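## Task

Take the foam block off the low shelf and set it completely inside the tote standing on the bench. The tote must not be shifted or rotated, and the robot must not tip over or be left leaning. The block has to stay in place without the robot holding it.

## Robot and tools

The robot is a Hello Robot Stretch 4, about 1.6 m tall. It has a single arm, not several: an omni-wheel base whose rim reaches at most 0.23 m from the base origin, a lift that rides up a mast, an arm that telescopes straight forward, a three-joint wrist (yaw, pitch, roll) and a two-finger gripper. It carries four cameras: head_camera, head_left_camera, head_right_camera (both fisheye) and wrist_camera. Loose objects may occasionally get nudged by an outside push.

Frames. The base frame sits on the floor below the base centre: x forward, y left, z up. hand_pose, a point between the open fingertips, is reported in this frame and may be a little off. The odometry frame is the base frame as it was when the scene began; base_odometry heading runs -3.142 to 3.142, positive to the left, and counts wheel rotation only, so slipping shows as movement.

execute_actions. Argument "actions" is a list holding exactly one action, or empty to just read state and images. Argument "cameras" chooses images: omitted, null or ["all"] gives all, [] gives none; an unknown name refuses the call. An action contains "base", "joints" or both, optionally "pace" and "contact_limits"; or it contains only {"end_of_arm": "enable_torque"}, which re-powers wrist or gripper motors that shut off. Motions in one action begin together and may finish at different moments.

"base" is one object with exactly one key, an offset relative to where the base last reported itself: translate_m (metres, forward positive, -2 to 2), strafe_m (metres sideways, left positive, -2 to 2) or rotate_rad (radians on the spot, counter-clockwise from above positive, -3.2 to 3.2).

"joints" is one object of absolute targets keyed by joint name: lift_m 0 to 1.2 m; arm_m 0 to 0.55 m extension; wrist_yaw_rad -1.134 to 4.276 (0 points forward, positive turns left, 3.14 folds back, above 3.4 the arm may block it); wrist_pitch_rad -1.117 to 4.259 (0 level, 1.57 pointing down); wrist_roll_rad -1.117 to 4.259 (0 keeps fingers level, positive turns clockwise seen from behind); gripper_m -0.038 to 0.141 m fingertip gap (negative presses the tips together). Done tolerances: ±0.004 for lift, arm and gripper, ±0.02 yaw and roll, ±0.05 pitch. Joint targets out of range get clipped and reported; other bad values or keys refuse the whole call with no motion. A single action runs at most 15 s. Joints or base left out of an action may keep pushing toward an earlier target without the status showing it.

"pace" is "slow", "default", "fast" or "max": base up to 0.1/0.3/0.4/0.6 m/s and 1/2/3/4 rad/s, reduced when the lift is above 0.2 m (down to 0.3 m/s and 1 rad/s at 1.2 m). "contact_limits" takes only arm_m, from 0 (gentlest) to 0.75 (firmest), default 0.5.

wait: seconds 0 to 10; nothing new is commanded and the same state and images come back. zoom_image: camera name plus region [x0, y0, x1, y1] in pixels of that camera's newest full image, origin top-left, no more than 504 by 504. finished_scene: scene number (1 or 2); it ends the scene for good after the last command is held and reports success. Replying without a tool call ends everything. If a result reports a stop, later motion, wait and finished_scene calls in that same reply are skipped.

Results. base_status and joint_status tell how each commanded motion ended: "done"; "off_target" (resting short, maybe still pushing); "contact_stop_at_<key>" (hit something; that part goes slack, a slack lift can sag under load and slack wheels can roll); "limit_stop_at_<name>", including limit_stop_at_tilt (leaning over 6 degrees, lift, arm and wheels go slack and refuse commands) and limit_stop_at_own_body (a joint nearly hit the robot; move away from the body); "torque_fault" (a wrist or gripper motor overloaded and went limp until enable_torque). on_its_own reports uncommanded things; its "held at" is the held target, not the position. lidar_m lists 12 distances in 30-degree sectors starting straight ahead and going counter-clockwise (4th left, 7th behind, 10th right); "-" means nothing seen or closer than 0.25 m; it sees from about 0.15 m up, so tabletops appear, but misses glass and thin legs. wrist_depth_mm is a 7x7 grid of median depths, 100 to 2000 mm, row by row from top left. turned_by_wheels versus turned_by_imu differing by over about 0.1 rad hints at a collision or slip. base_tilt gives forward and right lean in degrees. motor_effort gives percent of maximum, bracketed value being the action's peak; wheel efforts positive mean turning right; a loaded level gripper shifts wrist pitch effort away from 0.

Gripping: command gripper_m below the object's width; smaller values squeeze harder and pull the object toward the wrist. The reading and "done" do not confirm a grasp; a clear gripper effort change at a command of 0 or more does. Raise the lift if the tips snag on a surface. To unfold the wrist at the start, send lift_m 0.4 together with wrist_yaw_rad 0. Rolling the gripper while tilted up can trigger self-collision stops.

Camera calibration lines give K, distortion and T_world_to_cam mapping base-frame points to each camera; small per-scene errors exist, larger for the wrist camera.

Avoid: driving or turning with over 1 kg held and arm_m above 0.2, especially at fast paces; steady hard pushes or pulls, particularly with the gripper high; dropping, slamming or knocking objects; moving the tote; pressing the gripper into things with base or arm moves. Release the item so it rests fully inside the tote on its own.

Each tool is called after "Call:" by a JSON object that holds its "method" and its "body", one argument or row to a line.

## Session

Call:
{"method": "execute_actions", "body": {
  "actions": []
}}

Scene clock: 0.00 s.
base_odometry: x=+0.000 y=+0.000 heading=+0.000 (m, m, rad; odometry frame)
turned_by_wheels: +0.000 (rad since the last result)
turned_by_imu: +0.000 (rad since the last result)
base_tilt: forward=+0.4 right=-0.5 (deg)
lidar_m: 1.92 1.38 1.35 1.45 2.25 2.18 1.95 0.82 0.81 0.86 1.28 1.91
base_status: not commanded
joint_positions: lift_m=+0.196 arm_m=+0.001 wrist_yaw_rad=+3.132 wrist_pitch_rad=+0.016 wrist_roll_rad=+0.003 gripper_m=+0.057
joint_status: not commanded
motor_effort: lift_m=+19 arm_m=+0 wrist_yaw_rad=-1 wrist_pitch_rad=-7 wrist_roll_rad=+0 gripper_m=-2 wheel_0=+0 wheel_1=+0 wheel_2=+0 (%)
hand_pose: x=-0.1154 y=+0.0902 z=+0.3692 quat_wxyz=(+0.005, -0.008, +0.001, +1.000) (m; base frame)
wrist_depth_mm: - 139 - - - - - / - 117 149 - - - - / - 122 159 - - - - / 130 142 1921 - - - - / 866 1661 1983 - - - 1863 / 878 1366 200 1182 197 1229 1205 / 854 946 917 109 891 831 878
pictures: head_camera, head_left_camera, head_right_camera, wrist_camera
camera_calibration (this result's frames):
wrist_camera: T_world_to_cam=[[-0.0143847, 0.998491, -0.0529933, -0.0597756], [0.075328, -0.051766, -0.995814, 0.426115], [-0.997055, -0.0183163, -0.0744697, 0.144187], [0, 0, 0, 1]] pos_world=[0.110804, 0.0843847, 0.431901]
Images, in order (width x height): head_camera 420x560, head_left_camera 420x672, head_right_camera 420x672, wrist_camera 616x392.

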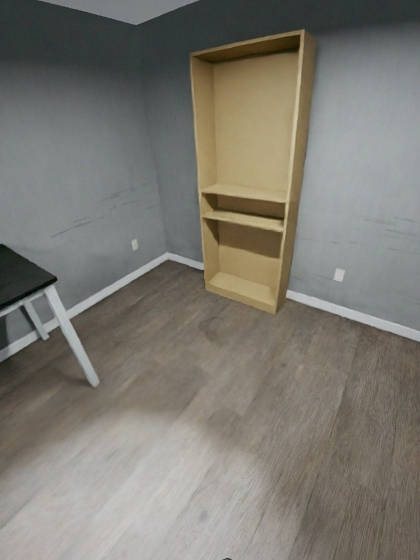

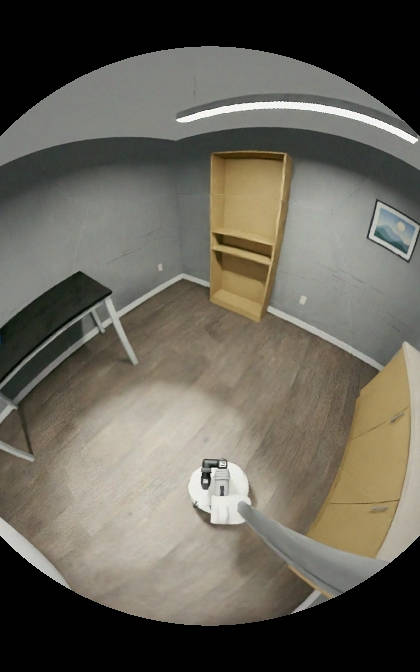

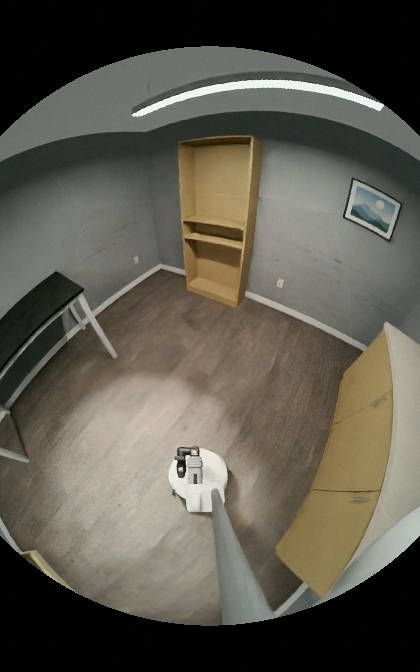

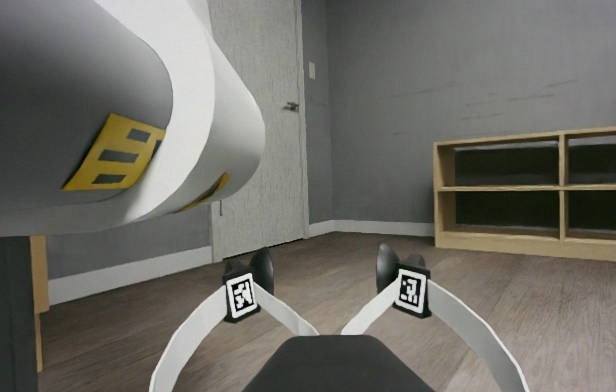

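Low shelf is behind-left.

Call:
{"method": "execute_actions", "body": {
  "actions": [
    {"base":{"rotate_rad":2.6},"joints":{"lift_m":0.7,"wrist_yaw_rad":0,"gripper_m":0.141,"wrist_pitch_rad":0.2}}
  ]
}}

Scene clock: 5.60 s.
base_odometry: x=+0.000 y=+0.000 heading=+2.600 (m, m, rad; odometry frame)
turned_by_wheels: +2.600 (rad since the last result)
turned_by_imu: +2.591 (rad since the last result)
base_tilt: forward=+0.2 right=-0.3 (deg)
lidar_m: 2.17 1.96 0.83 0.79 0.85 1.24 2.07 1.92 1.37 1.33 1.43 2.26
base_status: done
joint_positions: lift_m=+0.700 arm_m=+0.001 wrist_yaw_rad=+0.000 wrist_pitch_rad=+0.202 wrist_roll_rad=+0.003 gripper_m=+0.141
joint_status: all done
motor_effort: lift_m=+22(23) arm_m=-1(0) wrist_yaw_rad=-1(8) wrist_pitch_rad=-7(6) wrist_roll_rad=+1(0) gripper_m=+0(3) wheel_0=+1(7) wheel_1=+1(6) wheel_2=+2(7) (%)
hand_pose: x=+0.4549 y=-0.0873 z=+0.8200 quat_wxyz=(+0.995, +0.001, +0.101, +0.000) (m; base frame)
wrist_depth_mm: - - - - - - - / - - - - - - - / - - - - - - - / - - - - - - - / - - - - - - - / 1808 1756 1576 1756 1618 198 1708 / 1464 1430 1430 110 1366 1308 1366
pictures: head_camera, head_left_camera, head_right_camera, wrist_camera
camera_calibration (this result's frames):
wrist_camera: T_world_to_cam=[[0.0139075, -0.998306, -0.0564923, -0.0348623], [-0.258726, 0.0509808, -0.964604, 0.958258], [0.965851, 0.0280313, -0.257579, 0.0043862], [0, 0, 0, 1]] pos_world=[0.244175, -0.0837789, 0.9235]
Images, in order (width x height): head_camera 420x560, head_left_camera 420x672, head_right_camera 420x672, wrist_camera 616x392.

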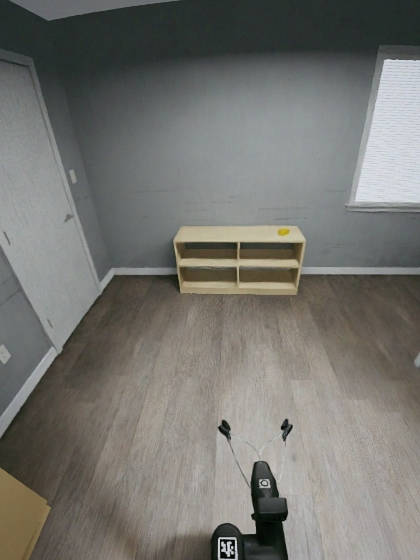

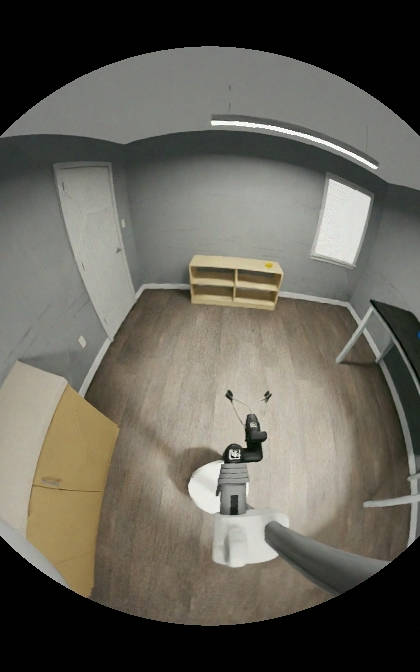

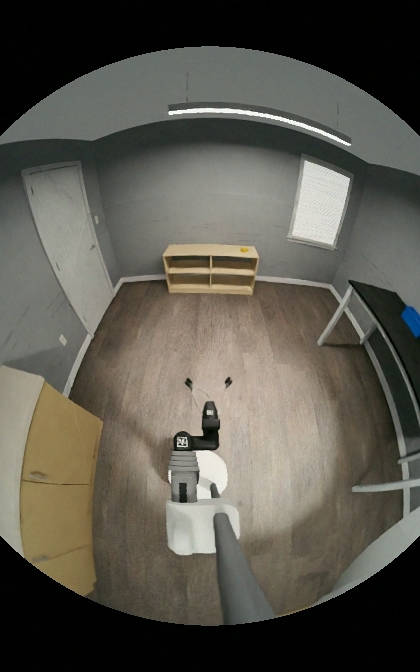

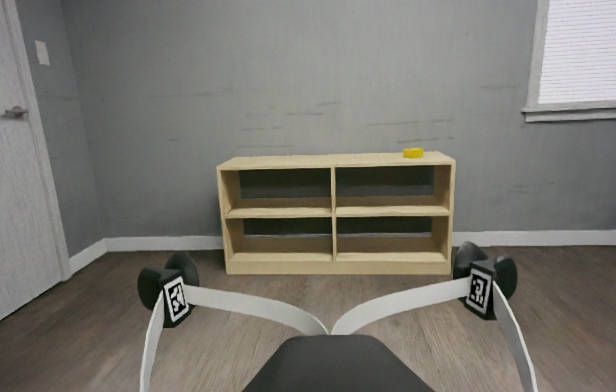

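Call:
{"method": "execute_actions", "body": {
  "actions": [
    {"base":{"translate_m":1.2},"pace":"fast"}
  ],
  "cameras": []
}}

Call:
{"method": "execute_actions", "body": {
  "actions": [
    {"base":{"strafe_m":-0.42}}
  ],
  "cameras": ["head_camera","wrist_camera"]
}}

Scene clock: 13.13 s.
base_odometry: x=-1.029 y=+0.618 heading=+2.600 (m, m, rad; odometry frame)
turned_by_wheels: +0.000 (rad since the last result)
turned_by_imu: +0.000 (rad since the last result)
base_tilt: forward=+0.3 right=-0.6 (deg)
lidar_m: 0.98 1.07 1.38 1.36 1.12 1.14 3.12 1.96 1.46 1.41 1.87 1.02
base_status: done
joint_positions: lift_m=+0.700 arm_m=+0.001 wrist_yaw_rad=+0.000 wrist_pitch_rad=+0.202 wrist_roll_rad=+0.003 gripper_m=+0.141
joint_status: not commanded
motor_effort: lift_m=+21(22) arm_m=+0(1) wrist_yaw_rad=+0(1) wrist_pitch_rad=-7(8) wrist_roll_rad=+0(0) gripper_m=+1(0) wheel_0=+0(7) wheel_1=+0(6) wheel_2=+1(9) (%)
hand_pose: x=+0.4549 y=-0.0874 z=+0.8201 quat_wxyz=(+0.995, +0.001, +0.101, +0.000) (m; base frame)
wrist_depth_mm: 1138 1138 1118 1098 1078 1060 1060 / 1182 1160 1138 1118 1138 1118 1078 / 1229 1205 1205 1160 1138 1138 1118 / 1255 1229 1255 1205 1182 1160 1138 / 1308 946 931 976 931 842 904 / 1366 960 1025 1098 976 198 1025 / 1397 946 976 109 904 931 891
pictures: none
No camera images: the call's "cameras" was empty. Leave "cameras" out to get every camera's image.

Scene clock: 15.87 s.
base_odometry: x=-0.812 y=+0.978 heading=+2.601 (m, m, rad; odometry frame)
turned_by_wheels: +0.000 (rad since the last result)
turned_by_imu: -0.001 (rad since the last result)
base_tilt: forward=+0.4 right=-0.6 (deg)
lidar_m: 0.95 1.04 1.83 1.78 1.46 1.77 3.08 1.33 1.04 0.97 1.82 0.98
base_status: done
joint_positions: lift_m=+0.700 arm_m=+0.001 wrist_yaw_rad=+0.000 wrist_pitch_rad=+0.202 wrist_roll_rad=+0.003 gripper_m=+0.141
joint_status: not commanded
motor_effort: lift_m=+21(21) arm_m=-1(1) wrist_yaw_rad=-1(0) wrist_pitch_rad=-7(7) wrist_roll_rad=+0(0) gripper_m=+0(1) wheel_0=+0(11) wheel_1=+2(10) wheel_2=+1(0) (%)
hand_pose: x=+0.4549 y=-0.0874 z=+0.8201 quat_wxyz=(+0.995, +0.001, +0.101, +0.000) (m; base frame)
wrist_depth_mm: 1118 1098 1078 1078 1060 1060 1025 / 1160 1138 1118 1098 1098 1078 1078 / 1205 1182 1160 1138 1118 1118 1098 / 1229 1205 1182 1182 1160 1160 1160 / 960 917 904 891 866 1182 1160 / 1160 1098 960 1118 991 198 1205 / 976 931 931 109 878 1255 1255
pictures: head_camera, wrist_camera
camera_calibration (this result's frames):
wrist_camera: T_world_to_cam=[[0.0136866, -0.998309, -0.0564923, -0.0348207], [-0.258715, 0.0510381, -0.964604, 0.958315], [0.965857, 0.0278176, -0.257579, 0.00440081], [0, 0, 0, 1]] pos_world=[0.244156, -0.0837948, 0.923561]
Images, in order (width x height): head_camera 420x560, wrist_camera 616x392.

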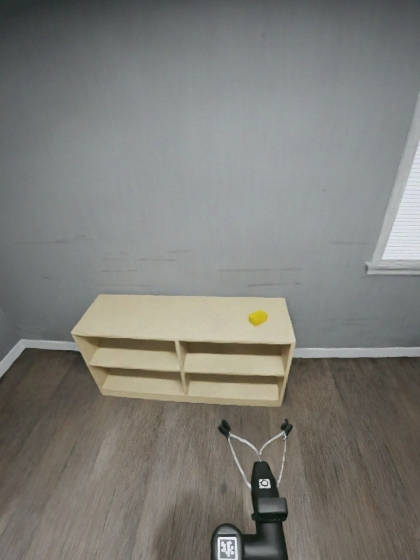

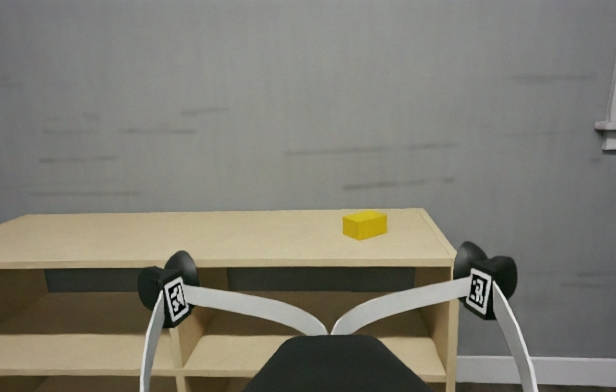

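Call:
{"method": "execute_actions", "body": {
  "actions": [
    {"base":{"strafe_m":-0.1},"joints":{"lift_m":0.56}}
  ],
  "cameras": []
}}

Call:
{"method": "execute_actions", "body": {
  "actions": [
    {"base":{"translate_m":0.4}}
  ],
  "cameras": ["head_camera","wrist_camera"]
}}

Scene clock: 25.23 s.
base_odometry: x=-0.761 y=+1.064 heading=+2.601 (m, m, rad; odometry frame)
turned_by_wheels: +0.000 (rad since the last result)
turned_by_imu: +0.000 (rad since the last result)
base_tilt: forward=+0.2 right=-0.6 (deg)
lidar_m: 0.96 1.03 1.91 1.87 1.55 1.90 3.09 1.25 0.94 0.89 1.82 0.95
base_status: done
joint_positions: lift_m=+0.560 arm_m=+0.001 wrist_yaw_rad=+0.000 wrist_pitch_rad=+0.202 wrist_roll_rad=+0.003 gripper_m=+0.141
joint_status: all done
motor_effort: lift_m=+15(21) arm_m=-1(0) wrist_yaw_rad=-1(1) wrist_pitch_rad=-7(7) wrist_roll_rad=+0(0) gripper_m=+0(1) wheel_0=-1(6) wheel_1=+0(8) wheel_2=+1(0) (%)
hand_pose: x=+0.4549 y=-0.0874 z=+0.6805 quat_wxyz=(+0.995, +0.001, +0.101, +0.000) (m; base frame)
wrist_depth_mm: 1098 1078 1078 1060 1060 1042 1025 / 1138 1138 1118 1098 1078 1078 1060 / 1182 1160 1160 1138 1118 1118 1098 / 960 917 991 946 1078 1138 1118 / 1255 917 1160 1160 1078 1160 1160 / 960 854 842 842 809 198 1229 / 1118 1042 1098 109 1118 1138 1160
pictures: none
No camera images: the call's "cameras" was empty. Leave "cameras" out to get every camera's image.

Scene clock: 28.07 s.
base_odometry: x=-1.104 y=+1.270 heading=+2.601 (m, m, rad; odometry frame)
turned_by_wheels: +0.000 (rad since the last result)
turned_by_imu: +0.000 (rad since the last result)
base_tilt: forward=+0.3 right=-0.5 (deg)
lidar_m: 0.56 0.60 0.89 1.84 1.81 1.91 3.57 1.27 0.96 1.30 1.28 0.56
base_status: done
joint_positions: lift_m=+0.560 arm_m=+0.001 wrist_yaw_rad=+0.000 wrist_pitch_rad=+0.202 wrist_roll_rad=+0.003 gripper_m=+0.141
joint_status: not commanded
motor_effort: lift_m=+16(16) arm_m=-1(0) wrist_yaw_rad=-1(0) wrist_pitch_rad=-7(6) wrist_roll_rad=+0(0) gripper_m=+0(1) wheel_0=+0(4) wheel_1=+0(4) wheel_2=+1(6) (%)
hand_pose: x=+0.4549 y=-0.0874 z=+0.6805 quat_wxyz=(+0.995, +0.001, +0.101, +0.000) (m; base frame)
wrist_depth_mm: 723 723 707 699 691 683 676 / 750 741 732 732 715 699 699 / 788 768 750 741 732 732 715 / 788 778 778 759 715 750 732 / 496 484 466 459 449 477 759 / 535 394 384 370 368 198 798 / 580 683 676 110 640 407 831
pictures: head_camera, wrist_camera
camera_calibration (this result's frames):
wrist_camera: T_world_to_cam=[[0.0136217, -0.99831, -0.0564922, -0.0426937], [-0.258712, 0.0510548, -0.964604, 0.823693], [0.965858, 0.0277547, -0.257579, -0.0315474], [0, 0, 0, 1]] pos_world=[0.244151, -0.0837995, 0.784]
Images, in order (width x height): head_camera 420x560, wrist_camera 616x392.

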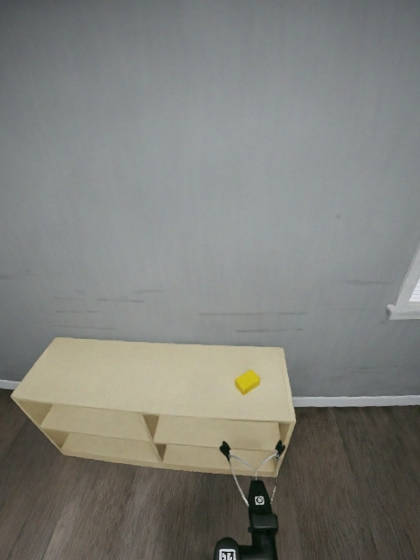

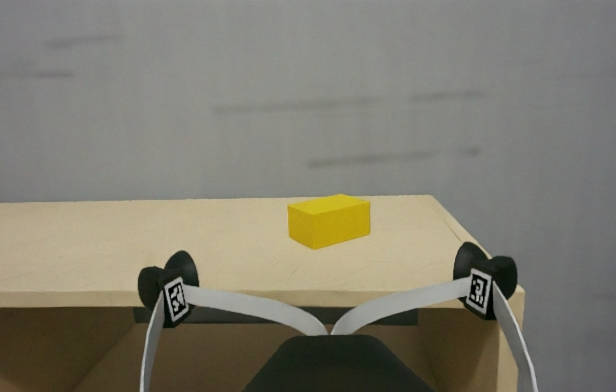

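Call:
{"method": "execute_actions", "body": {
  "actions": [
    {"joints":{"lift_m":0.9,"wrist_pitch_rad":1.57,"wrist_roll_rad":0.85,"arm_m":0.38},"base":{"translate_m":0.15},"pace":"slow"}
  ],
  "cameras": ["head_camera","wrist_camera"]
}}

Scene clock: 42.33 s.
base_odometry: x=-1.232 y=+1.347 heading=+2.601 (m, m, rad; odometry frame)
turned_by_wheels: +0.000 (rad since the last result)
turned_by_imu: +0.000 (rad since the last result)
base_tilt: forward=+0.2 right=-0.6 (deg)
lidar_m: 0.41 0.44 0.65 1.83 1.92 1.92 3.98 1.26 1.01 1.84 1.06 0.43
base_status: done
joint_positions: lift_m=+0.900 arm_m=+0.379 wrist_yaw_rad=+0.000 wrist_pitch_rad=+1.570 wrist_roll_rad=+0.850 gripper_m=+0.141
joint_status: all done
motor_effort: lift_m=+22(25) arm_m=+7(7) wrist_yaw_rad=+0(0) wrist_pitch_rad=+0(7) wrist_roll_rad=+1(1) gripper_m=+1(1) wheel_0=+0(3) wheel_1=+1(5) wheel_2=-1(4) (%)
hand_pose: x=+0.5499 y=-0.0874 z=+0.7895 quat_wxyz=(+0.645, +0.292, +0.644, -0.291) (m; base frame)
wrist_depth_mm: 327 413 402 397 991 976 960 / 373 433 404 402 399 976 976 / 424 410 407 402 402 397 991 / 415 410 410 359 402 399 991 / 415 415 410 404 407 404 991 / 418 415 413 407 407 198 991 / 421 418 415 109 809 798 798
pictures: head_camera, wrist_camera
camera_calibration (this result's frames):
wrist_camera: T_world_to_cam=[[-0.782875, -0.621659, -0.0254497, 0.408549], [-0.621949, 0.780818, 0.0591759, 0.408632], [-0.0169157, 0.0621557, -0.997923, 1.03262], [0, 0, 0, 1]] pos_world=[0.591459, -0.129272, 1.01669]
Images, in order (width x height): head_camera 420x560, wrist_camera 616x392.

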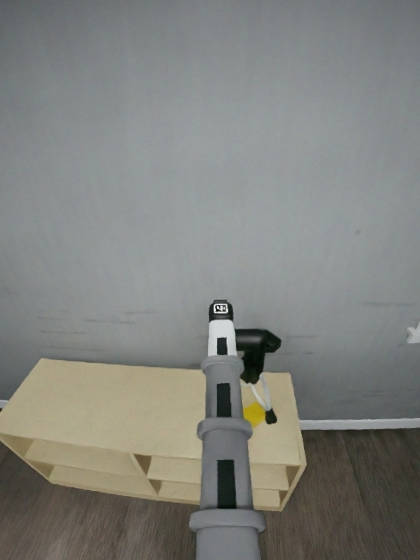

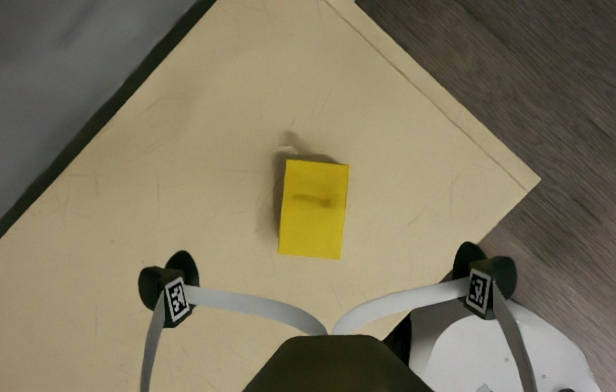

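Call:
{"method": "execute_actions", "body": {
  "actions": [
    {"joints":{"lift_m":0.77,"arm_m":0.402},"base":{"strafe_m":-0.013},"pace":"slow"}
  ],
  "cameras": ["wrist_camera"]
}}

Scene clock: 49.47 s.
base_odometry: x=-1.226 y=+1.358 heading=+2.601 (m, m, rad; odometry frame)
turned_by_wheels: +0.000 (rad since the last result)
turned_by_imu: +0.000 (rad since the last result)
base_tilt: forward=+0.3 right=-0.6 (deg)
lidar_m: 0.40 0.45 0.67 1.84 1.89 1.93 3.98 1.26 0.99 1.82 1.07 0.41
base_status: done
joint_positions: lift_m=+0.770 arm_m=+0.401 wrist_yaw_rad=+0.000 wrist_pitch_rad=+1.570 wrist_roll_rad=+0.850 gripper_m=+0.141
joint_status: all done
motor_effort: lift_m=+16(22) arm_m=+7(8) wrist_yaw_rad=+0(0) wrist_pitch_rad=-1(0) wrist_roll_rad=+1(2) gripper_m=+2(0) wheel_0=+0(6) wheel_1=-2(4) wheel_2=+0(0) (%)
hand_pose: x=+0.5718 y=-0.0874 z=+0.6600 quat_wxyz=(+0.645, +0.292, +0.644, -0.291) (m; base frame)
wrist_depth_mm: 298 277 274 271 271 854 842 / 315 278 276 274 271 271 854 / 282 278 277 276 273 272 271 / 283 281 278 233 276 272 272 / 285 282 279 234 276 274 273 / 286 283 281 234 234 198 878 / 289 286 285 109 279 278 668
pictures: wrist_camera
camera_calibration (this result's frames):
wrist_camera: T_world_to_cam=[[-0.782875, -0.621659, -0.0254313, 0.422462], [-0.621948, 0.780818, 0.0591905, 0.429961], [-0.0169391, 0.0621557, -0.997923, 0.903828], [0, 0, 0, 1]] pos_world=[0.613459, -0.129272, 0.887244]
Images, in order (width x height): wrist_camera 616x392.

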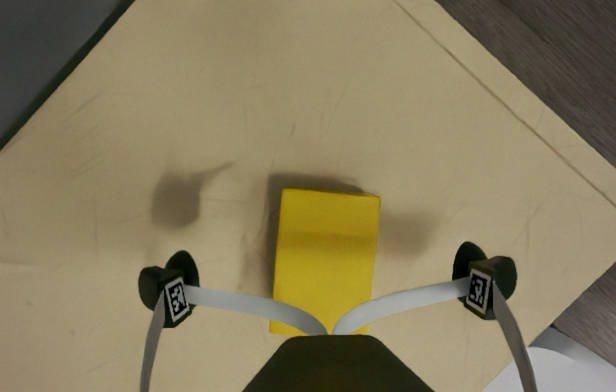

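Call:
{"method": "execute_actions", "body": {
  "actions": [
    {"joints":{"lift_m":0.738},"pace":"slow"}
  ],
  "cameras": ["wrist_camera"]
}}

Call:
{"method": "execute_actions", "body": {
  "actions": [
    {"joints":{"gripper_m":0.0}}
  ],
  "cameras": []
}}

Call:
{"method": "execute_actions", "body": {
  "actions": [
    {"joints":{"lift_m":0.9}}
  ],
  "cameras": ["wrist_camera"]
}}

Call:
{"method": "execute_actions", "body": {
  "actions": [
    {"joints":{"lift_m":1.18,"arm_m":0.0},"base":{"translate_m":-0.35}}
  ],
  "cameras": []
}}

Call:
{"method": "execute_actions", "body": {
  "actions": [
    {"base":{"rotate_rad":-1.5},"pace":"slow"}
  ]
}}

Scene clock: 57.53 s.
base_odometry: x=-1.226 y=+1.358 heading=+2.601 (m, m, rad; odometry frame)
turned_by_wheels: +0.000 (rad since the last result)
turned_by_imu: +0.000 (rad since the last result)
base_tilt: forward=+0.3 right=-0.5 (deg)
lidar_m: 0.40 0.44 0.67 1.84 1.91 1.91 3.98 1.26 1.03 1.84 1.07 0.45
base_status: not commanded
joint_positions: lift_m=+0.738 arm_m=+0.401 wrist_yaw_rad=+0.000 wrist_pitch_rad=+1.570 wrist_roll_rad=+0.850 gripper_m=+0.141
joint_status: all done
motor_effort: lift_m=+15(17) arm_m=+8(7) wrist_yaw_rad=+0(0) wrist_pitch_rad=+0(1) wrist_roll_rad=+1(1) gripper_m=+0(1) wheel_0=-1(0) wheel_1=-2(2) wheel_2=+0(1) (%)
hand_pose: x=+0.5719 y=-0.0874 z=+0.6280 quat_wxyz=(+0.645, +0.292, +0.644, -0.291) (m; base frame)
wrist_depth_mm: 285 245 242 239 240 238 820 / 247 246 244 242 241 238 820 / 249 247 246 243 242 240 239 / 250 249 247 201 243 242 240 / 252 250 248 201 243 242 241 / 253 250 249 202 202 198 243 / 254 252 251 109 248 246 640
pictures: wrist_camera
camera_calibration (this result's frames):
wrist_camera: T_world_to_cam=[[-0.782875, -0.621659, -0.0254314, 0.42165], [-0.621948, 0.780818, 0.0591905, 0.431857], [-0.016939, 0.0621557, -0.997923, 0.871885], [0, 0, 0, 1]] pos_world=[0.613461, -0.129272, 0.855235]
Images, in order (width x height): wrist_camera 616x392.

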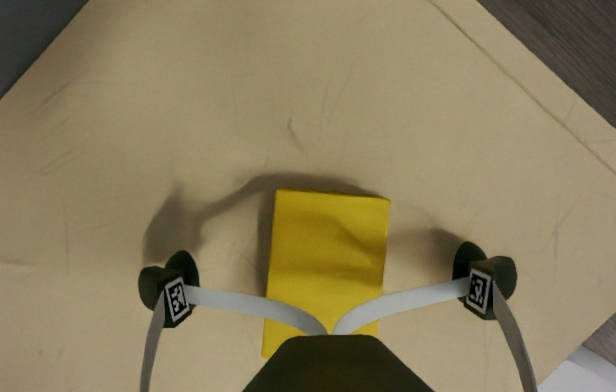

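Scene clock: 59.90 s.
base_odometry: x=-1.226 y=+1.358 heading=+2.601 (m, m, rad; odometry frame)
turned_by_wheels: +0.000 (rad since the last result)
turned_by_imu: +0.000 (rad since the last result)
base_tilt: forward=+0.2 right=-0.6 (deg)
lidar_m: 0.40 0.45 0.66 1.85 1.88 1.93 3.99 1.25 1.03 1.82 1.08 0.42
base_status: not commanded
joint_positions: lift_m=+0.738 arm_m=+0.401 wrist_yaw_rad=+0.000 wrist_pitch_rad=+1.570 wrist_roll_rad=+0.850 gripper_m=+0.001
joint_status: all done
motor_effort: lift_m=+15(15) arm_m=+7(7) wrist_yaw_rad=+0(1) wrist_pitch_rad=-1(8) wrist_roll_rad=+1(2) gripper_m=-19(23) wheel_0=+0(0) wheel_1=-1(2) wheel_2=-1(1) (%)
hand_pose: x=+0.5717 y=-0.0874 z=+0.6280 quat_wxyz=(+0.644, +0.292, +0.644, -0.291) (m; base frame)
wrist_depth_mm: 282 244 241 241 238 238 820 / 247 246 244 242 240 238 820 / 249 247 246 243 242 241 239 / 250 248 247 187 243 241 240 / 251 250 247 186 202 243 242 / 252 250 185 187 187 178 243 / 254 253 251 110 247 246 634
pictures: none
No camera images: the call's "cameras" was empty. Leave "cameras" out to get every camera's image.

Scene clock: 61.67 s.
base_odometry: x=-1.226 y=+1.358 heading=+2.601 (m, m, rad; odometry frame)
turned_by_wheels: +0.000 (rad since the last result)
turned_by_imu: +0.000 (rad since the last result)
base_tilt: forward=+0.2 right=-0.4 (deg)
lidar_m: 0.42 0.44 0.67 1.83 1.90 1.89 3.95 1.26 1.01 1.82 1.09 0.42
base_status: not commanded
joint_positions: lift_m=+0.900 arm_m=+0.401 wrist_yaw_rad=+0.000 wrist_pitch_rad=+1.570 wrist_roll_rad=+0.850 gripper_m=+0.001
joint_status: all done
motor_effort: lift_m=+22(19) arm_m=+7(7) wrist_yaw_rad=+0(1) wrist_pitch_rad=-2(3) wrist_roll_rad=+1(1) gripper_m=-20(18) wheel_0=+0(0) wheel_1=-1(2) wheel_2=-1(1) (%)
hand_pose: x=+0.5717 y=-0.0874 z=+0.7894 quat_wxyz=(+0.644, +0.292, +0.644, -0.291) (m; base frame)
wrist_depth_mm: 298 375 413 397 991 976 976 / 338 430 404 402 399 991 991 / 394 410 404 402 399 991 991 / 442 413 407 186 404 402 991 / 418 415 413 186 201 404 1008 / 418 415 185 187 187 178 1008 / 424 418 418 109 820 809 798
pictures: wrist_camera
camera_calibration (this result's frames):
wrist_camera: T_world_to_cam=[[-0.782999, -0.621517, -0.0250887, 0.425464], [-0.621781, 0.780931, 0.0594627, 0.421917], [-0.0173646, 0.0621589, -0.997915, 1.03324], [0, 0, 0, 1]] pos_world=[0.613419, -0.12928, 1.01667]
Images, in order (width x height): wrist_camera 616x392.

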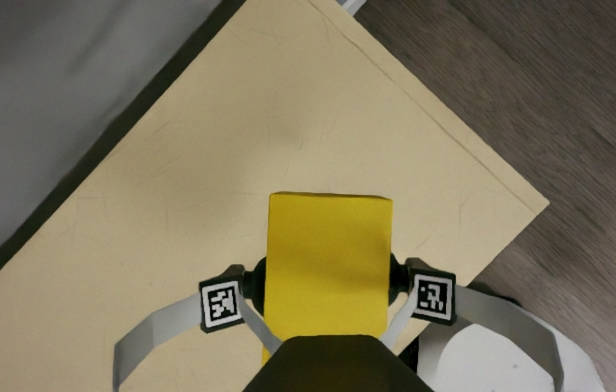

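Scene clock: 64.30 s.
base_odometry: x=-0.926 y=+1.178 heading=+2.601 (m, m, rad; odometry frame)
turned_by_wheels: +0.000 (rad since the last result)
turned_by_imu: +0.000 (rad since the last result)
base_tilt: forward=+0.5 right=-0.5 (deg)
lidar_m: 0.76 0.82 1.21 1.86 1.67 1.95 3.59 1.21 0.93 0.91 1.57 0.79
base_status: done
joint_positions: lift_m=+1.180 arm_m=+0.003 wrist_yaw_rad=+0.000 wrist_pitch_rad=+1.570 wrist_roll_rad=+0.850 gripper_m=+0.001
joint_status: all done
joint sent to its limit — the command would take arm_m past its lower limit, so that joint was sent only as far as its limit.
motor_effort: lift_m=+22(26) arm_m=-7(8) wrist_yaw_rad=+0(0) wrist_pitch_rad=-2(2) wrist_roll_rad=+1(1) gripper_m=-19(20) wheel_0=+1(3) wheel_1=+0(3) wheel_2=-2(8) (%)
hand_pose: x=+0.1735 y=-0.0874 z=+1.0695 quat_wxyz=(+0.644, +0.292, +0.644, -0.292) (m; base frame)
wrist_depth_mm: 931 946 1255 1281 1255 1229 1229 / 960 1229 1308 1281 1255 1255 1255 / 976 1281 1281 1281 1281 1255 1255 / 1229 1308 1281 186 1308 1281 1255 / 1336 1308 1308 186 201 1281 1229 / 1308 1308 186 187 187 178 1281 / 1336 1308 1308 109 1308 480 1308
pictures: none
No camera images: the call's "cameras" was empty. Leave "cameras" out to get every camera's image.

Scene clock: 67.10 s.
base_odometry: x=-0.926 y=+1.178 heading=+1.101 (m, m, rad; odometry frame)
turned_by_wheels: -1.500 (rad since the last result)
turned_by_imu: -1.495 (rad since the last result)
base_tilt: forward=+0.3 right=-0.5 (deg)
lidar_m: 0.90 1.43 0.77 0.75 0.84 1.90 1.88 1.68 2.10 3.23 1.17 0.91
base_status: done
joint_positions: lift_m=+1.180 arm_m=+0.003 wrist_yaw_rad=+0.000 wrist_pitch_rad=+1.570 wrist_roll_rad=+0.850 gripper_m=+0.001
joint_status: not commanded
motor_effort: lift_m=+22(22) arm_m=-7(7) wrist_yaw_rad=+0(0) wrist_pitch_rad=-2(1) wrist_roll_rad=+1(1) gripper_m=-22(21) wheel_0=+1(6) wheel_1=+0(3) wheel_2=-1(4) (%)
hand_pose: x=+0.1736 y=-0.0874 z=+1.0695 quat_wxyz=(+0.644, +0.292, +0.644, -0.291) (m; base frame)
wrist_depth_mm: 1281 1281 1281 1255 1255 1229 1229 / 1308 1281 1308 1281 1281 1281 1255 / 1308 1308 1281 1255 1281 1255 1255 / 1281 1308 1308 186 1281 1255 1255 / 1336 1308 1308 186 201 1281 1255 / 1336 1308 185 187 187 178 1281 / 1336 1336 1308 109 1308 477 1308
pictures: head_camera, head_left_camera, head_right_camera, wrist_camera
camera_calibration (this result's frames):
wrist_camera: T_world_to_cam=[[-0.783066, -0.621429, -0.0251617, 0.120853], [-0.621699, 0.781, 0.0594048, 0.157771], [-0.0172646, 0.0621609, -0.997917, 1.30575], [0, 0, 0, 1]] pos_world=[0.215265, -0.129285, 1.2967]
Images, in order (width x height): head_camera 420x560, head_left_camera 420x672, head_right_camera 420x672, wrist_camera 616x392.

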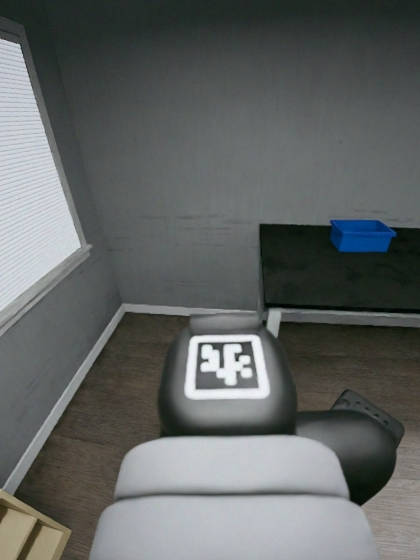

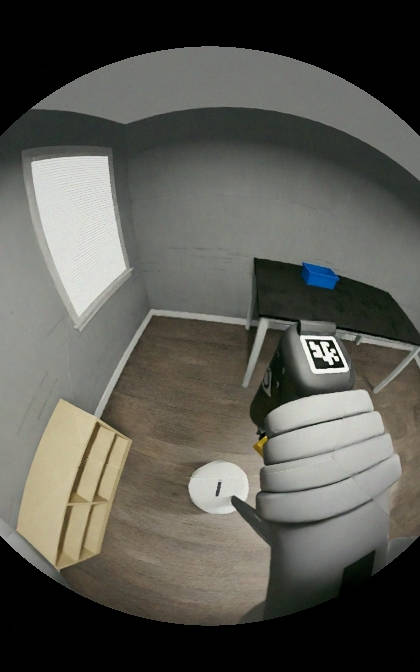

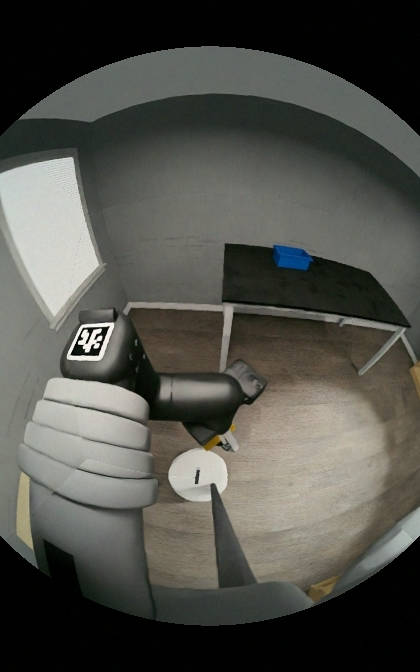

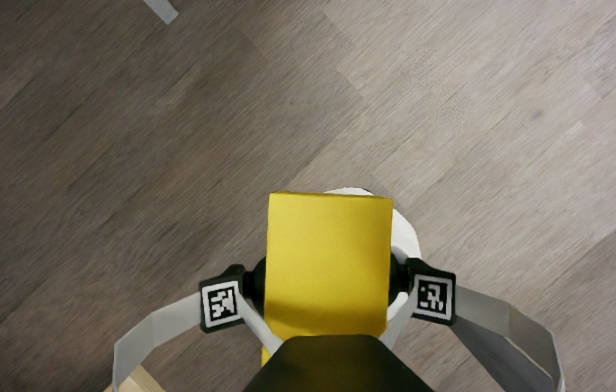

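Call:
{"method": "execute_actions", "body": {
  "actions": [
    {"base":{"rotate_rad":-0.12},"joints":{"wrist_pitch_rad":0.5,"wrist_roll_rad":0.0},"pace":"slow"}
  ],
  "cameras": []
}}

Call:
{"method": "execute_actions", "body": {
  "actions": [
    {"base":{"strafe_m":-0.55}}
  ],
  "cameras": []
}}

Call:
{"method": "execute_actions", "body": {
  "actions": [
    {"base":{"translate_m":0.4}}
  ]
}}

Scene clock: 77.43 s.
base_odometry: x=-0.926 y=+1.178 heading=+0.981 (m, m, rad; odometry frame)
turned_by_wheels: -0.120 (rad since the last result)
turned_by_imu: -0.119 (rad since the last result)
base_tilt: forward=+0.3 right=-0.5 (deg)
lidar_m: 0.90 1.57 0.78 0.75 0.81 1.17 1.86 1.69 1.82 3.23 1.27 0.93
base_status: done
joint_positions: lift_m=+1.180 arm_m=+0.003 wrist_yaw_rad=+0.000 wrist_pitch_rad=+0.503 wrist_roll_rad=+0.000 gripper_m=+0.001
joint_status: all done
motor_effort: lift_m=+22(21) arm_m=-7(7) wrist_yaw_rad=+0(0) wrist_pitch_rad=-9(12) wrist_roll_rad=+0(5) gripper_m=-20(19) wheel_0=+1(2) wheel_1=+2(4) wheel_2=+1(5) (%)
hand_pose: x=+0.4262 y=-0.0874 z=+1.2190 quat_wxyz=(+0.969, +0.000, +0.249, +0.000) (m; base frame)
wrist_depth_mm: 1499 1464 1464 1464 1464 1430 1464 / 1576 1618 1537 1576 1537 1281 1537 / 1708 1708 1661 1661 1160 1138 1098 / 1756 1863 1863 186 891 878 866 / 1808 - - 186 201 1983 1983 / 1756 1863 185 187 186 178 1708 / 1618 1537 1576 109 1537 1537 1499
pictures: none
No camera images: the call's "cameras" was empty. Leave "cameras" out to get every camera's image.

Scene clock: 80.60 s.
base_odometry: x=-0.468 y=+0.872 heading=+0.981 (m, m, rad; odometry frame)
turned_by_wheels: +0.000 (rad since the last result)
turned_by_imu: -0.001 (rad since the last result)
base_tilt: forward=+0.4 right=-0.5 (deg)
lidar_m: 0.88 0.92 1.79 1.30 1.38 1.96 1.88 1.38 1.83 2.67 1.30 0.92
base_status: done
joint_positions: lift_m=+1.180 arm_m=+0.003 wrist_yaw_rad=+0.000 wrist_pitch_rad=+0.503 wrist_roll_rad=+0.000 gripper_m=+0.001
joint_status: not commanded
motor_effort: lift_m=+22(22) arm_m=-7(7) wrist_yaw_rad=-1(0) wrist_pitch_rad=-9(9) wrist_roll_rad=-1(0) gripper_m=-19(21) wheel_0=-1(10) wheel_1=+0(8) wheel_2=+1(1) (%)
hand_pose: x=+0.4262 y=-0.0874 z=+1.2190 quat_wxyz=(+0.969, +0.000, +0.249, +0.000) (m; base frame)
wrist_depth_mm: 1464 1430 1464 1464 1464 1430 1464 / 1576 1537 1537 1336 1537 1537 1537 / 1661 1618 1205 1182 1160 1138 1098 / 1863 946 904 186 866 866 866 / - 904 1921 186 201 1983 1921 / 1863 1008 185 187 187 178 1708 / 1618 1499 1576 109 1537 1537 1499
pictures: none
No camera images: the call's "cameras" was empty. Leave "cameras" out to get every camera's image.

Scene clock: 83.43 s.
base_odometry: x=-0.246 y=+1.204 heading=+0.981 (m, m, rad; odometry frame)
turned_by_wheels: +0.000 (rad since the last result)
turned_by_imu: +0.000 (rad since the last result)
base_tilt: forward=+0.3 right=-0.5 (deg)
lidar_m: 0.49 0.53 1.74 1.32 1.37 1.93 2.30 1.76 2.42 2.66 0.71 0.52
base_status: done
joint_positions: lift_m=+1.180 arm_m=+0.003 wrist_yaw_rad=+0.000 wrist_pitch_rad=+0.502 wrist_roll_rad=+0.000 gripper_m=+0.001
joint_status: not commanded
motor_effort: lift_m=+21(22) arm_m=-7(7) wrist_yaw_rad=+0(1) wrist_pitch_rad=-8(10) wrist_roll_rad=+0(0) gripper_m=-19(18) wheel_0=-1(5) wheel_1=+0(4) wheel_2=+0(9) (%)
hand_pose: x=+0.4263 y=-0.0874 z=+1.2191 quat_wxyz=(+0.969, +0.000, +0.249, +0.000) (m; base frame)
wrist_depth_mm: 1118 1098 1118 1098 1078 1098 1098 / 1182 1160 1160 1160 1160 1160 1160 / 1281 1229 1205 1008 1078 1118 1098 / 1397 931 917 186 878 866 854 / 798 759 741 187 201 707 699 / 634 627 185 187 187 178 591 / 544 521 535 109 521 521 500
pictures: head_camera, head_left_camera, head_right_camera, wrist_camera
camera_calibration (this result's frames):
wrist_camera: T_world_to_cam=[[-0.00253264, -0.998429, -0.0559666, -0.00563229], [-0.532543, 0.048717, -0.845, 1.30649], [0.846399, 0.0276645, -0.53183, 0.520046], [0, 0, 0, 1]] pos_world=[0.25558, -0.0836584, 1.38024]
Images, in order (width x height): head_camera 420x560, head_left_camera 420x672, head_right_camera 420x672, wrist_camera 616x392.

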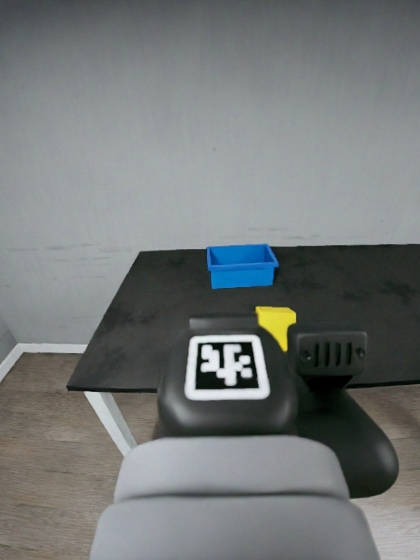

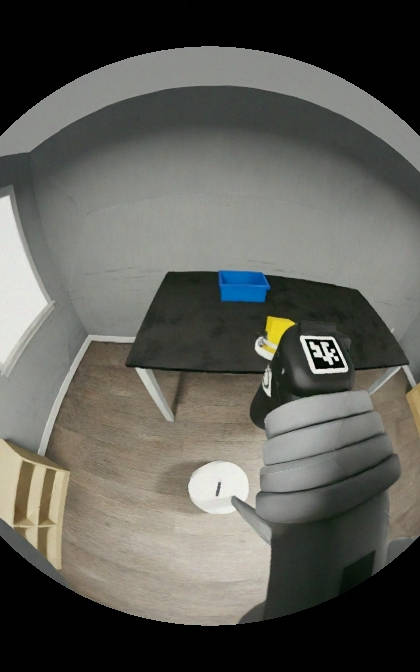

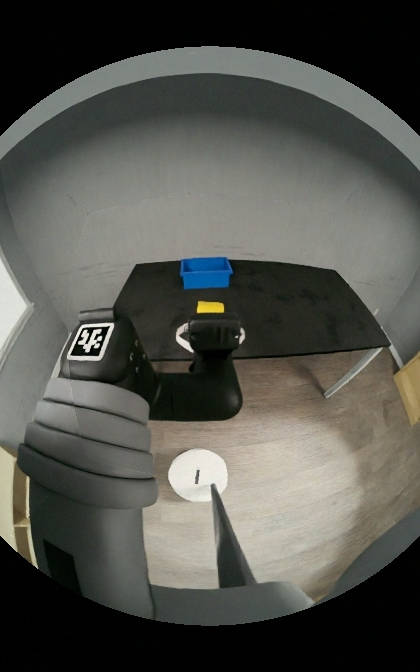

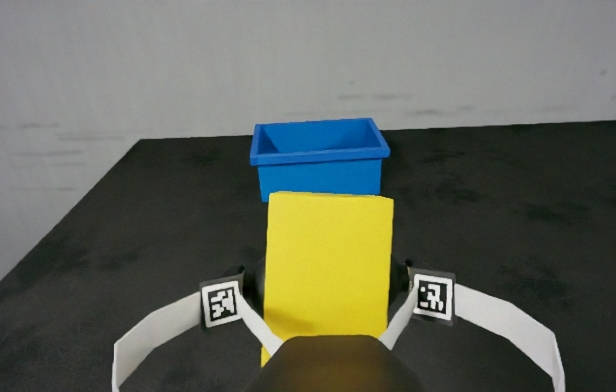

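Call:
{"method": "execute_actions", "body": {
  "actions": [
    {"base":{"translate_m":0.24},"joints":{"arm_m":0.4,"lift_m":1.2},"pace":"slow"}
  ],
  "cameras": []
}}

Call:
{"method": "execute_actions", "body": {
  "actions": [
    {"joints":{"wrist_pitch_rad":1.1}}
  ],
  "cameras": ["wrist_camera","head_right_camera"]
}}

Scene clock: 97.10 s.
base_odometry: x=-0.112 y=+1.404 heading=+0.981 (m, m, rad; odometry frame)
turned_by_wheels: +0.000 (rad since the last result)
turned_by_imu: +0.000 (rad since the last result)
base_tilt: forward=+0.4 right=-0.5 (deg)
lidar_m: 0.25 0.27 0.39 1.58 1.36 1.97 2.53 2.02 2.78 1.07 0.37 0.27
base_status: done
joint_positions: lift_m=+1.199 arm_m=+0.399 wrist_yaw_rad=+0.000 wrist_pitch_rad=+0.502 wrist_roll_rad=+0.000 gripper_m=+0.001
joint_status: all done
motor_effort: lift_m=+22(21) arm_m=+7(7) wrist_yaw_rad=+0(0) wrist_pitch_rad=-9(8) wrist_roll_rad=+0(0) gripper_m=-19(20) wheel_0=+1(2) wheel_1=+2(3) wheel_2=+0(3) (%)
hand_pose: x=+0.8224 y=-0.0874 z=+1.2381 quat_wxyz=(+0.969, +0.000, +0.249, +0.000) (m; base frame)
wrist_depth_mm: 512 512 512 512 512 512 517 / 554 549 554 549 549 549 554 / 591 591 591 597 591 597 591 / 640 640 647 186 634 640 640 / 707 699 707 186 201 691 691 / 668 647 185 187 187 178 615 / 564 544 455 110 469 508 521
pictures: none
No camera images: the call's "cameras" was empty. Leave "cameras" out to get every camera's image.

Scene clock: 98.00 s.
base_odometry: x=-0.112 y=+1.404 heading=+0.981 (m, m, rad; odometry frame)
turned_by_wheels: +0.000 (rad since the last result)
turned_by_imu: +0.000 (rad since the last result)
base_tilt: forward=+0.4 right=-0.5 (deg)
lidar_m: 0.25 0.28 0.39 1.60 1.36 1.94 2.55 2.03 2.76 1.05 0.37 0.26
base_status: not commanded
joint_positions: lift_m=+1.199 arm_m=+0.399 wrist_yaw_rad=+0.000 wrist_pitch_rad=+1.101 wrist_roll_rad=+0.000 gripper_m=+0.001
joint_status: all done
motor_effort: lift_m=+22(22) arm_m=+7(7) wrist_yaw_rad=+0(1) wrist_pitch_rad=-4(5) wrist_roll_rad=+0(0) gripper_m=-20(21) wheel_0=+1(2) wheel_1=+2(2) wheel_2=+0(0) (%)
hand_pose: x=+0.7002 y=-0.0874 z=+1.1198 quat_wxyz=(+0.852, +0.000, +0.523, +0.000) (m; base frame)
wrist_depth_mm: 615 615 597 597 591 580 574 / 564 559 424 449 452 530 530 / 525 521 492 504 504 424 496 / 492 484 436 186 466 394 469 / 459 455 404 187 201 442 439 / 433 430 186 187 187 178 413 / 410 399 402 109 394 392 387
pictures: head_right_camera, wrist_camera
camera_calibration (this result's frames):
wrist_camera: T_world_to_cam=[[-0.033697, -0.998428, -0.0447926, -0.00120114], [-0.916022, 0.0487781, -0.398151, 1.13665], [0.39971, 0.0276145, -0.916226, 0.978551], [0, 0, 0, 1]] pos_world=[0.65002, -0.0836651, 1.34908]
Images, in order (width x height): head_right_camera 420x672, wrist_camera 616x392.

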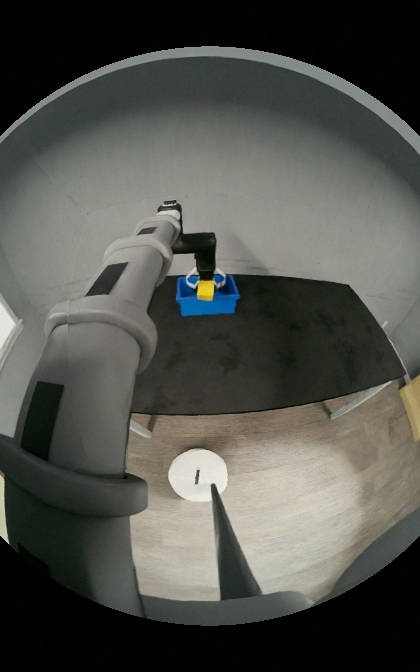

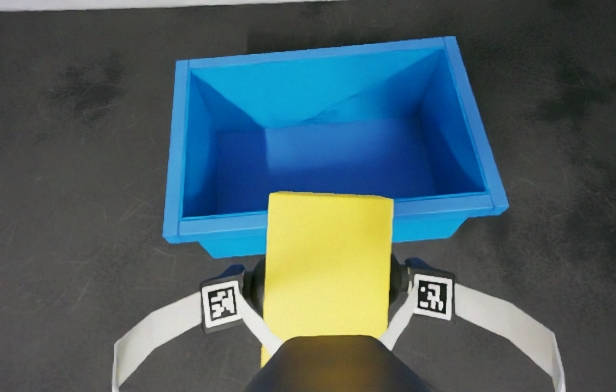

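Call:
{"method": "execute_actions", "body": {
  "actions": [
    {"base":{"translate_m":0.015},"joints":{"arm_m":0.548},"pace":"slow"}
  ],
  "cameras": ["wrist_camera"]
}}

Call:
{"method": "execute_actions", "body": {
  "actions": [
    {"joints":{"lift_m":1.1},"pace":"slow"}
  ],
  "cameras": ["wrist_camera","head_right_camera"]
}}

Scene clock: 105.23 s.
base_odometry: x=-0.104 y=+1.416 heading=+0.981 (m, m, rad; odometry frame)
turned_by_wheels: +0.000 (rad since the last result)
turned_by_imu: +0.000 (rad since the last result)
base_tilt: forward=+0.3 right=-0.5 (deg)
lidar_m: 0.25 0.25 0.36 1.63 1.39 1.93 2.55 2.03 2.79 1.02 0.37 0.25
base_status: done
joint_positions: lift_m=+1.199 arm_m=+0.547 wrist_yaw_rad=+0.000 wrist_pitch_rad=+1.101 wrist_roll_rad=+0.000 gripper_m=+0.001
joint_status: all done
motor_effort: lift_m=+22(22) arm_m=+7(8) wrist_yaw_rad=+0(0) wrist_pitch_rad=-4(3) wrist_roll_rad=+0(1) gripper_m=-19(20) wheel_0=+0(2) wheel_1=+1(2) wheel_2=+0(5) (%)
hand_pose: x=+0.8482 y=-0.0874 z=+1.1197 quat_wxyz=(+0.852, +0.000, +0.523, +0.000) (m; base frame)
wrist_depth_mm: 477 480 477 484 484 492 496 / 544 549 549 539 535 535 535 / 525 521 512 512 508 500 496 / 484 484 364 186 349 359 466 / 455 449 397 186 201 364 439 / 433 424 185 187 187 178 410 / 404 296 397 110 394 359 387
pictures: wrist_camera
camera_calibration (this result's frames):
wrist_camera: T_world_to_cam=[[-0.033659, -0.99843, -0.0447719, 0.00372867], [-0.916084, 0.0487308, -0.398014, 1.27204], [0.399571, 0.0276181, -0.916286, 0.919594], [0, 0, 0, 1]] pos_world=[0.797974, -0.0836619, 1.34907]
Images, in order (width x height): wrist_camera 616x392.

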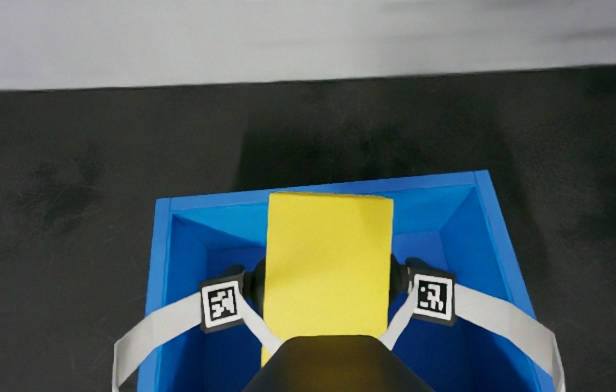

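Scene clock: 106.93 s.
base_odometry: x=-0.104 y=+1.416 heading=+0.981 (m, m, rad; odometry frame)
turned_by_wheels: +0.000 (rad since the last result)
turned_by_imu: +0.000 (rad since the last result)
base_tilt: forward=+0.2 right=-0.6 (deg)
lidar_m: 0.25 0.25 0.36 1.63 1.40 1.93 2.07 2.01 2.77 0.99 0.35 0.25
base_status: not commanded
joint_positions: lift_m=+1.100 arm_m=+0.547 wrist_yaw_rad=+0.000 wrist_pitch_rad=+1.101 wrist_roll_rad=+0.000 gripper_m=+0.001
joint_status: all done
motor_effort: lift_m=+15(21) arm_m=+7(7) wrist_yaw_rad=+0(0) wrist_pitch_rad=-3(5) wrist_roll_rad=+0(0) gripper_m=-21(19) wheel_0=+0(1) wheel_1=+1(0) wheel_2=+0(0) (%)
hand_pose: x=+0.8482 y=-0.0874 z=+1.0212 quat_wxyz=(+0.852, +0.000, +0.523, +0.000) (m; base frame)
wrist_depth_mm: 462 462 455 452 455 449 442 / 436 433 430 427 421 415 410 / 407 264 262 265 263 267 373 / 379 267 319 186 327 319 243 / 355 260 345 187 202 329 236 / 330 226 185 187 187 178 240 / 312 220 307 109 301 300 234
pictures: head_right_camera, wrist_camera
camera_calibration (this result's frames):
wrist_camera: T_world_to_cam=[[-0.0336592, -0.99843, -0.0447719, -0.000681115], [-0.916084, 0.048731, -0.398014, 1.23283], [0.39957, 0.0276181, -0.916286, 0.829337], [0, 0, 0, 1]] pos_world=[0.797978, -0.0836619, 1.25056]
Images, in order (width x height): head_right_camera 420x672, wrist_camera 616x392.

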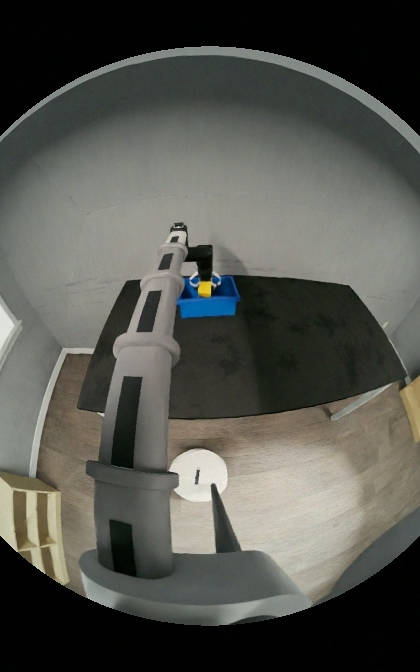

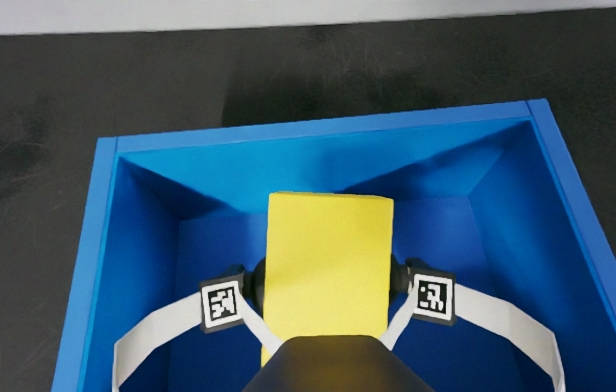

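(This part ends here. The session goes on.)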